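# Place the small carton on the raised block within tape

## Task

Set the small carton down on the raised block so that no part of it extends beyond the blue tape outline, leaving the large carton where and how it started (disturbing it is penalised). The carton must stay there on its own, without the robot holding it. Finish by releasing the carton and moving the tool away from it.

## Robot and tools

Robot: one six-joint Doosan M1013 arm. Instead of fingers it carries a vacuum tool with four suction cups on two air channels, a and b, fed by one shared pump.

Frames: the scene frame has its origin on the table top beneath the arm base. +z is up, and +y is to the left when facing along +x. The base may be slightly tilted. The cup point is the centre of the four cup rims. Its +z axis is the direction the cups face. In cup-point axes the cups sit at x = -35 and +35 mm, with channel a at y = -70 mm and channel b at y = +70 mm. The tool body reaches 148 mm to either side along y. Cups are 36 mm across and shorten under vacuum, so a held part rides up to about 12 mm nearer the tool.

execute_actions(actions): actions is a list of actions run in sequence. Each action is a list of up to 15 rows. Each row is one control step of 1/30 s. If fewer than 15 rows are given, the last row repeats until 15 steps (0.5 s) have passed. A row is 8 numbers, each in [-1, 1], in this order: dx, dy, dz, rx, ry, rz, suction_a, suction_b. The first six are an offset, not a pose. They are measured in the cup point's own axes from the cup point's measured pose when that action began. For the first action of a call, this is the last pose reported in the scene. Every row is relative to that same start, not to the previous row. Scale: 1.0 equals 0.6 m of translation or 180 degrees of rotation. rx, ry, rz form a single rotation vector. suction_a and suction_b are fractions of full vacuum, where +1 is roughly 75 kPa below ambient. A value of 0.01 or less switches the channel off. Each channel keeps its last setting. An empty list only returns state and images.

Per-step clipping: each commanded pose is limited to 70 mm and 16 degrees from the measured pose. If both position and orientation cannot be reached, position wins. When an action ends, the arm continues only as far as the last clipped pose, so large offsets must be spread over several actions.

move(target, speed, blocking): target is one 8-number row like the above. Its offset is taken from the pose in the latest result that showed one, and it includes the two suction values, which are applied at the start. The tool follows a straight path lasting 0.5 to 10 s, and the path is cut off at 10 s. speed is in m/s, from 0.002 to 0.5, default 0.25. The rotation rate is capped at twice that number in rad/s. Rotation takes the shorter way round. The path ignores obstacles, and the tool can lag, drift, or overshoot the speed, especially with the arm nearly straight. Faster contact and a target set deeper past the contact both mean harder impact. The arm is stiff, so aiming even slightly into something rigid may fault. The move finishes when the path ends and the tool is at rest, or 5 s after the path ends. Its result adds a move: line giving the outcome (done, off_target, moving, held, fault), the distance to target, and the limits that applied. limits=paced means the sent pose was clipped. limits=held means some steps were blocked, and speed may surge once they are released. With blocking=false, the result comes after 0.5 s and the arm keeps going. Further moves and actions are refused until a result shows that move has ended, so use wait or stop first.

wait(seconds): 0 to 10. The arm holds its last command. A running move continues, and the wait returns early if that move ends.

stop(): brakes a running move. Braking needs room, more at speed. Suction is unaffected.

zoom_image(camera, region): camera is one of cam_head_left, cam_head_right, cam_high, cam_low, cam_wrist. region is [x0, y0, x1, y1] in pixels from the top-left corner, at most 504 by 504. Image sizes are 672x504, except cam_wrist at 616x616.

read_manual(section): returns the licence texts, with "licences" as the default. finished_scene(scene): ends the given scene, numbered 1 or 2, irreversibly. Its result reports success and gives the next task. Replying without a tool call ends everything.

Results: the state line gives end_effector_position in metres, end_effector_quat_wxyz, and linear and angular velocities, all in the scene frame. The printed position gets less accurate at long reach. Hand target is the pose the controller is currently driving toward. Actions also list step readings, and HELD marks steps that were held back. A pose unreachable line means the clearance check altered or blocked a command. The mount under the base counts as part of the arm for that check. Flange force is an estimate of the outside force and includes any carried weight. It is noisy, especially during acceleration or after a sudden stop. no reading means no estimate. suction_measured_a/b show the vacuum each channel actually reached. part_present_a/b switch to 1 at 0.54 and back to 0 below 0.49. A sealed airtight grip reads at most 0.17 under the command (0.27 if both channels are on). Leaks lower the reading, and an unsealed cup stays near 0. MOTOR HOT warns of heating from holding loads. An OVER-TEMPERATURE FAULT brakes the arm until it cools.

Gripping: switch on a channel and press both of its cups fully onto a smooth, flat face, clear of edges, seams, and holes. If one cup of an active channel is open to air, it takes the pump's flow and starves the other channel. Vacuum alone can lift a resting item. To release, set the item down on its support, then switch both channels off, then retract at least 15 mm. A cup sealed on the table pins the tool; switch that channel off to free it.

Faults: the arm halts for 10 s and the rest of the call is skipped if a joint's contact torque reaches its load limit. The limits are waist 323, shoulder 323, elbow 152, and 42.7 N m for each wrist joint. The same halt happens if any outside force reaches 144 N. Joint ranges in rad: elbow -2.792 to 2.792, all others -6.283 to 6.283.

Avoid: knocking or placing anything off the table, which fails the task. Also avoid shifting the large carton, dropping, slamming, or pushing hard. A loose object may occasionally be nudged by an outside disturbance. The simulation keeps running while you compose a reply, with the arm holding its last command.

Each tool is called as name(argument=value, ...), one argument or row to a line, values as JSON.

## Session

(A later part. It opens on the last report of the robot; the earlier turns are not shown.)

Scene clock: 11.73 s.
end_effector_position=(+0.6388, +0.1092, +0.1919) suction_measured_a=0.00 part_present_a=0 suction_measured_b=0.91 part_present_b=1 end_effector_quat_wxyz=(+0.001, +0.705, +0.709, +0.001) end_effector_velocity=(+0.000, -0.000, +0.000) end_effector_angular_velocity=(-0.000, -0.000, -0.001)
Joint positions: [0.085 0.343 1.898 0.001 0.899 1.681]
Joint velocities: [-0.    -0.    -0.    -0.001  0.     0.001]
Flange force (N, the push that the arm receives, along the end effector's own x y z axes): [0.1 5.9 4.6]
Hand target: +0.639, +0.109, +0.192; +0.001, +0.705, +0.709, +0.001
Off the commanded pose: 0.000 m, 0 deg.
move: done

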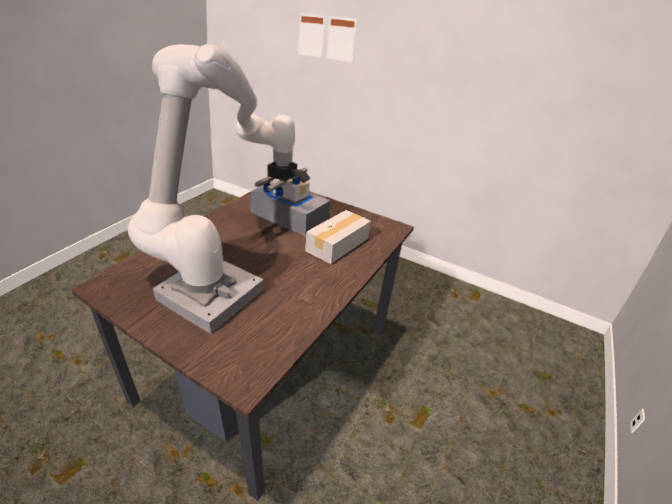

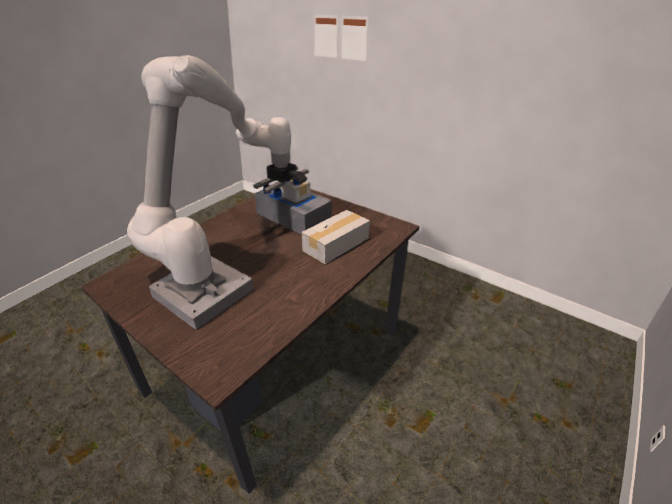

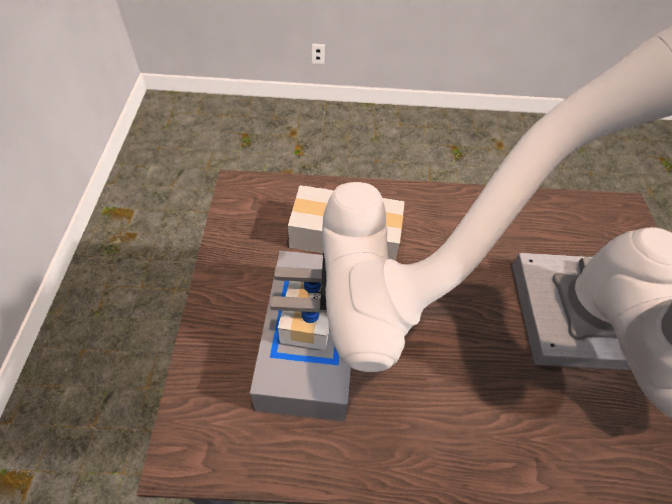

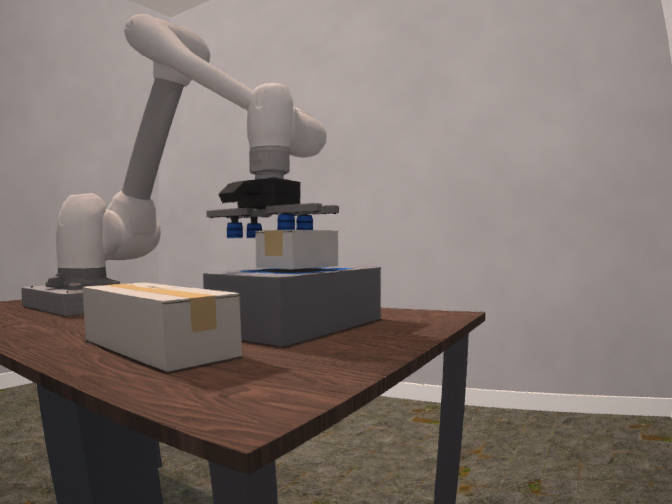

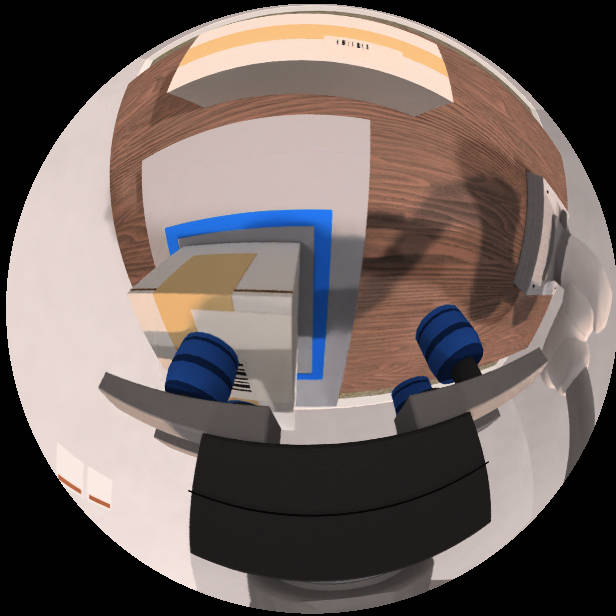

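move(
  target=[-0.005,-0.008,0.012,0,0,0,0,1],
  speed=0.03,
)

Scene clock: 12.53 s.
end_effector_position=(+0.6340, +0.1062, +0.1847) suction_measured_a=0.00 part_present_a=0 suction_measured_b=0.91 part_present_b=1 end_effector_quat_wxyz=(+0.001, +0.705, +0.709, +0.001) end_effector_velocity=(-0.000, +0.001, -0.000) end_effector_angular_velocity=(+0.001, +0.000, -0.002)
Joint positions: [0.081 0.344 1.913 0.001 0.883 1.677]
Joint velocities: [ 0.001  0.     0.001  0.002 -0.001  0.001]
Flange force (N, the push that the arm receives, along the end effector's own x y z axes): [0.1 5.9 3.6]
Hand target: +0.634, +0.106, +0.185; +0.001, +0.705, +0.709, +0.001
Off the commanded pose: 0.000 m, 0 deg.
move: done

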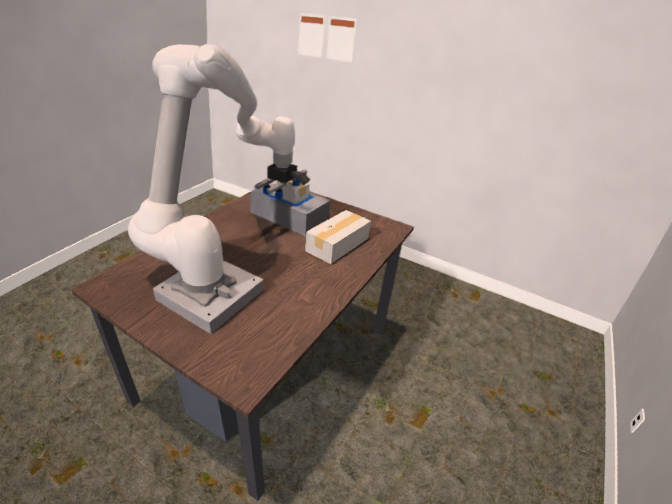

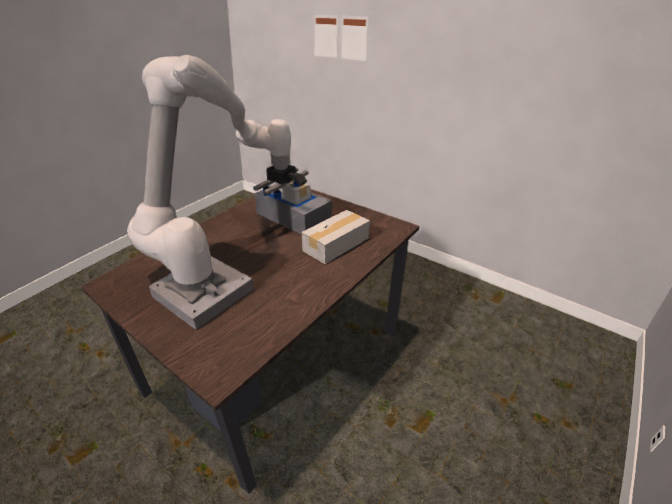

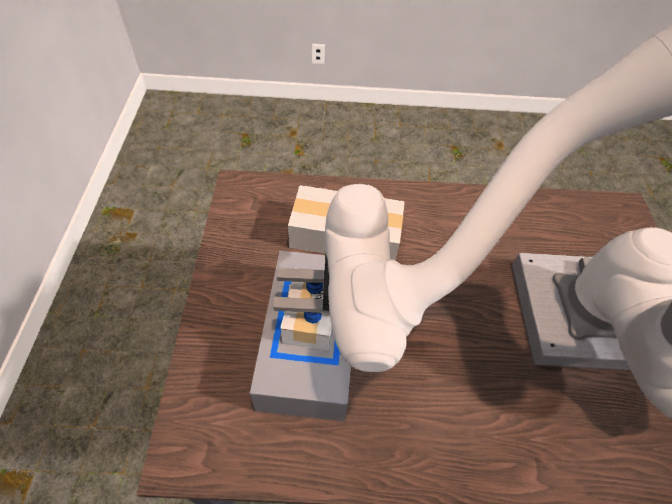

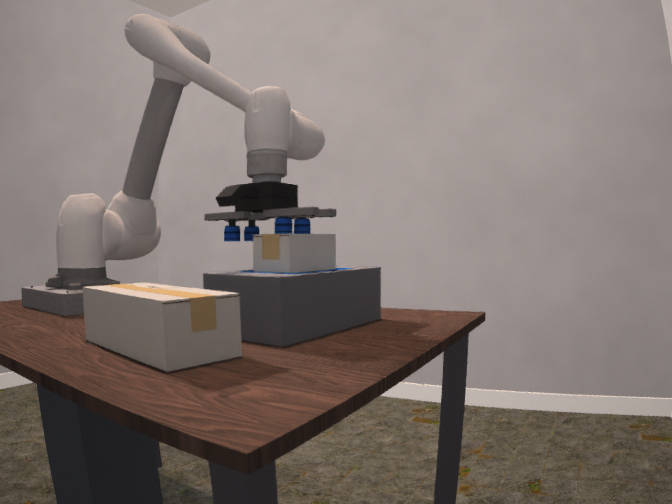

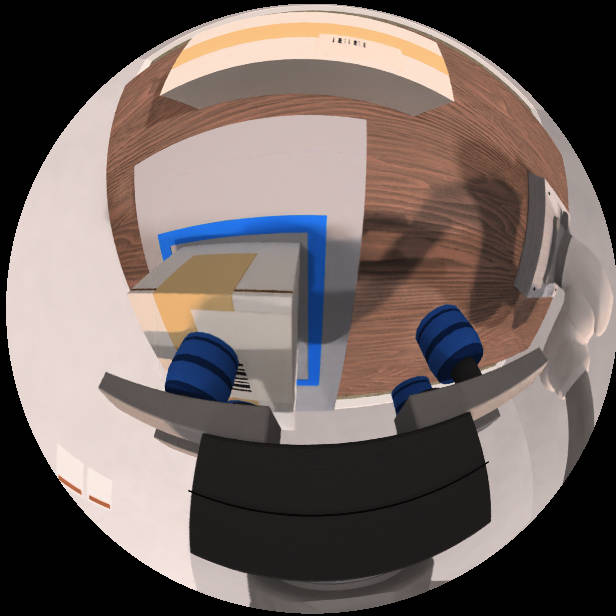

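Essentially touching; lower 2 mm, release, lift.

execute_actions(
  actions=[
    [[0,0,0.003,0,0,0,0,1]],
    [[0,0,0,0,0,0,0,0]],
  ],
)

move(
  target=[0,-0.1,-0.2,0,0,0,0,0],
)

Scene clock: 29.53 s.
end_effector_position=(+0.6341, +0.1062, +0.1832) suction_measured_a=0.00 part_present_a=0 suction_measured_b=0.00 part_present_b=0 end_effector_quat_wxyz=(+0.001, +0.705, +0.709, +0.002) end_effector_velocity=(+0.000, +0.000, -0.000) end_effector_angular_velocity=(+0.001, -0.001, -0.002)
Joint positions: [0.081 0.345 1.914 0.001 0.879 1.677]
Joint velocities: [-0.    -0.     0.     0.001 -0.002  0.001]
Flange force (N, the push that the arm receives, along the end effector's own x y z axes): [-2.7 -31.8 -111.0]
Flange force at the end of the 1st action (N, along the end effector's axes at the end of the call): [-3.3 -23.1 -89.7]
Hand target: +0.634, +0.106, +0.183; +0.001, +0.705, +0.709, +0.002
Off the commanded pose: 0.000 m, 0 deg.
Step readings (end_effector_position; steps 1 to 15: 1st action; 16 to 30: 2nd action):
0: (+0.6340, +0.1062, +0.1847)
1: (+0.6340, +0.1062, +0.1846)
2: (+0.6341, +0.1062, +0.1840)
4: (+0.6343, +0.1062, +0.1836)
8: (+0.6342, +0.1062, +0.1834)
15: (+0.6341, +0.1062, +0.1831)
16: (+0.6341, +0.1062, +0.1831)
17: (+0.6341, +0.1062, +0.1832)
19: (+0.6341, +0.1062, +0.1832)
23: (+0.6341, +0.1062, +0.1832)
30: end_effector_position above

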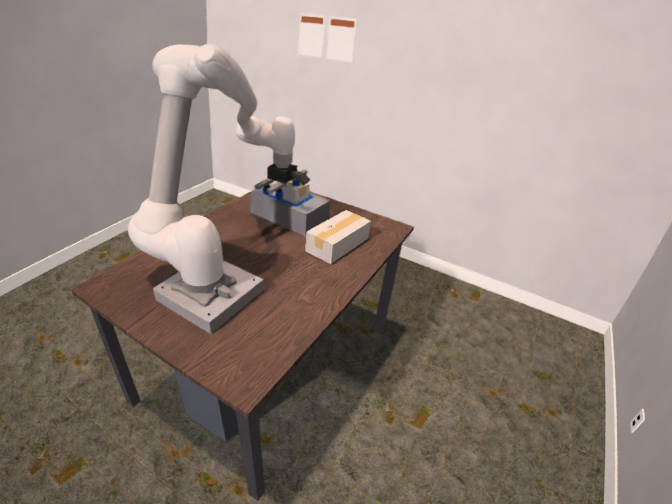

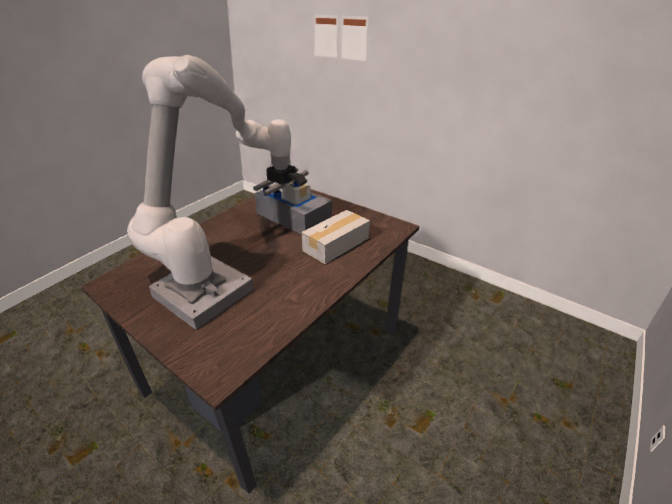

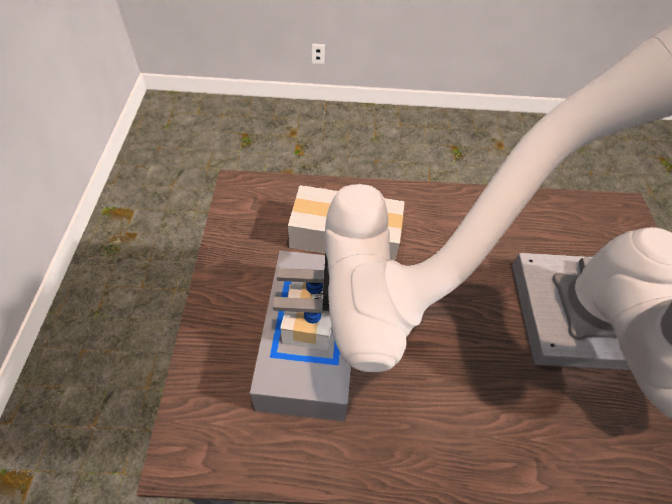

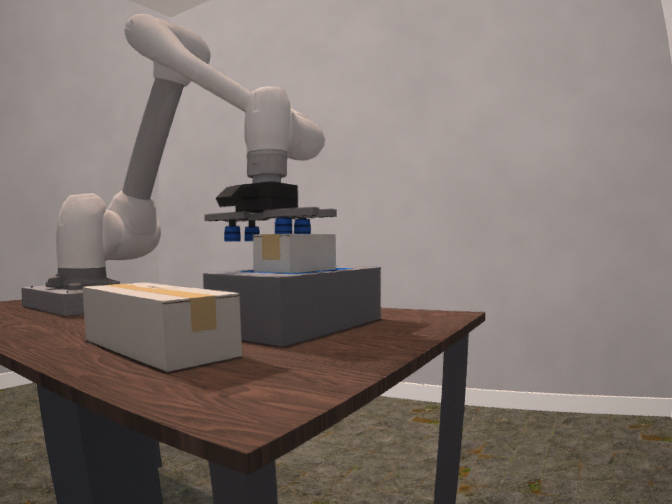

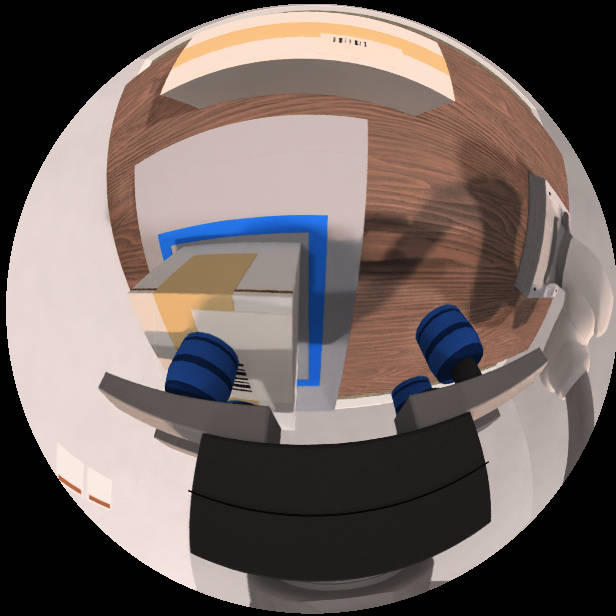

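Scene clock: 30.47 s.
end_effector_position=(+0.5737, +0.1058, +0.3029) suction_measured_a=0.00 part_present_a=0 suction_measured_b=0.00 part_present_b=0 end_effector_quat_wxyz=(+0.001, +0.705, +0.709, +0.002) end_effector_velocity=(+0.000, -0.000, +0.001) end_effector_angular_velocity=(-0.000, -0.002, -0.001)
Joint positions: [0.092 0.146 1.92  0.001 1.073 1.688]
Joint velocities: [-0.    -0.001 -0.001 -0.     0.     0.001]
Flange force (N, the push that the arm receives, along the end effector's own x y z axes): [1.8 3.3 -1.3]
Hand target: +0.574, +0.106, +0.303; +0.001, +0.705, +0.709, +0.002
Off the commanded pose: 0.000 m, 0 deg.
move: done

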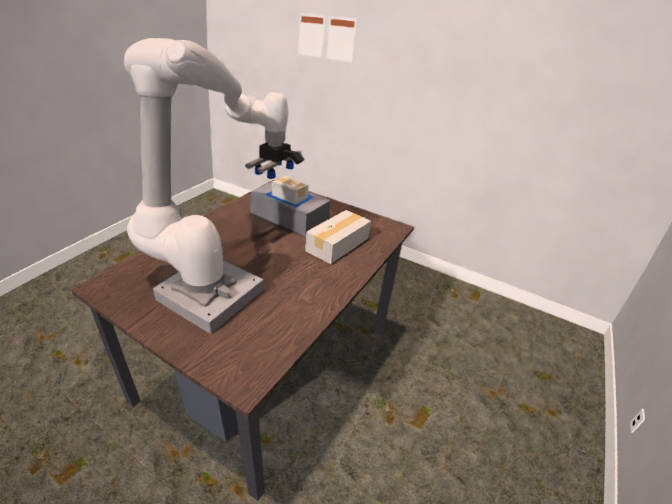

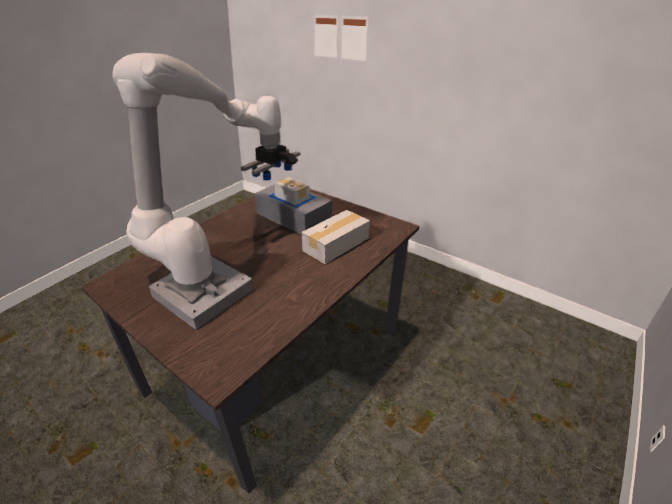

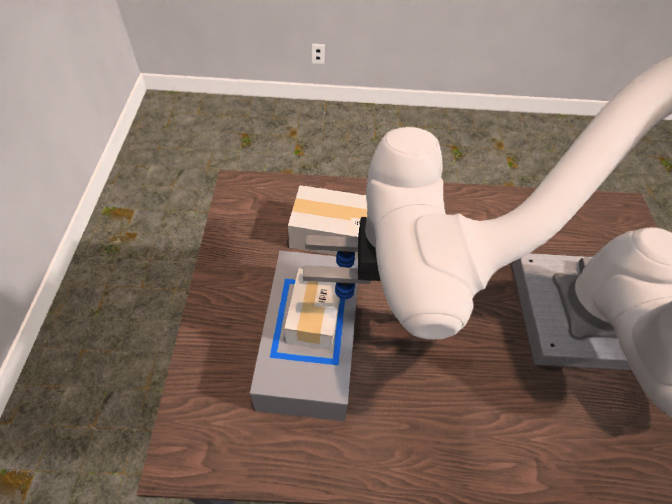

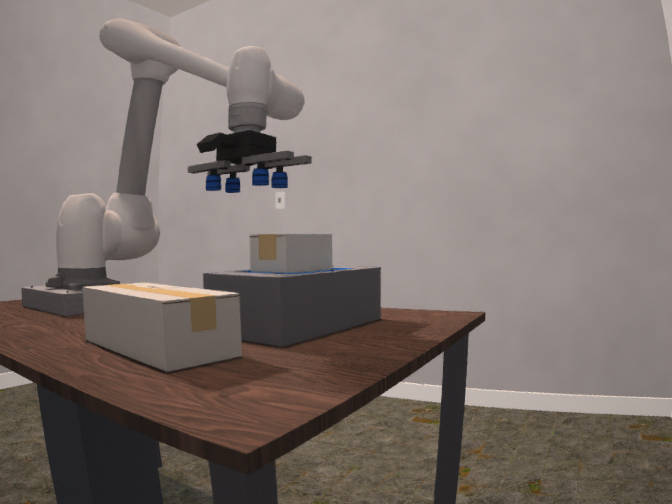

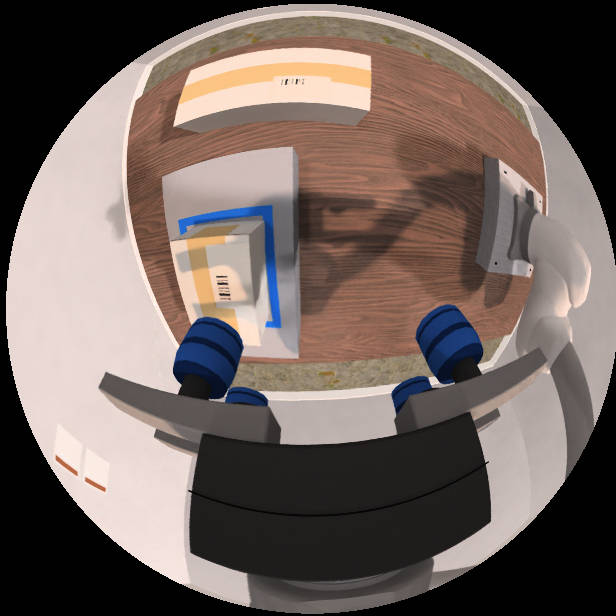

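It was dragged slightly but is still inside the tape.

finished_scene(
  scene=1,
)

The scene is finished: the task was done.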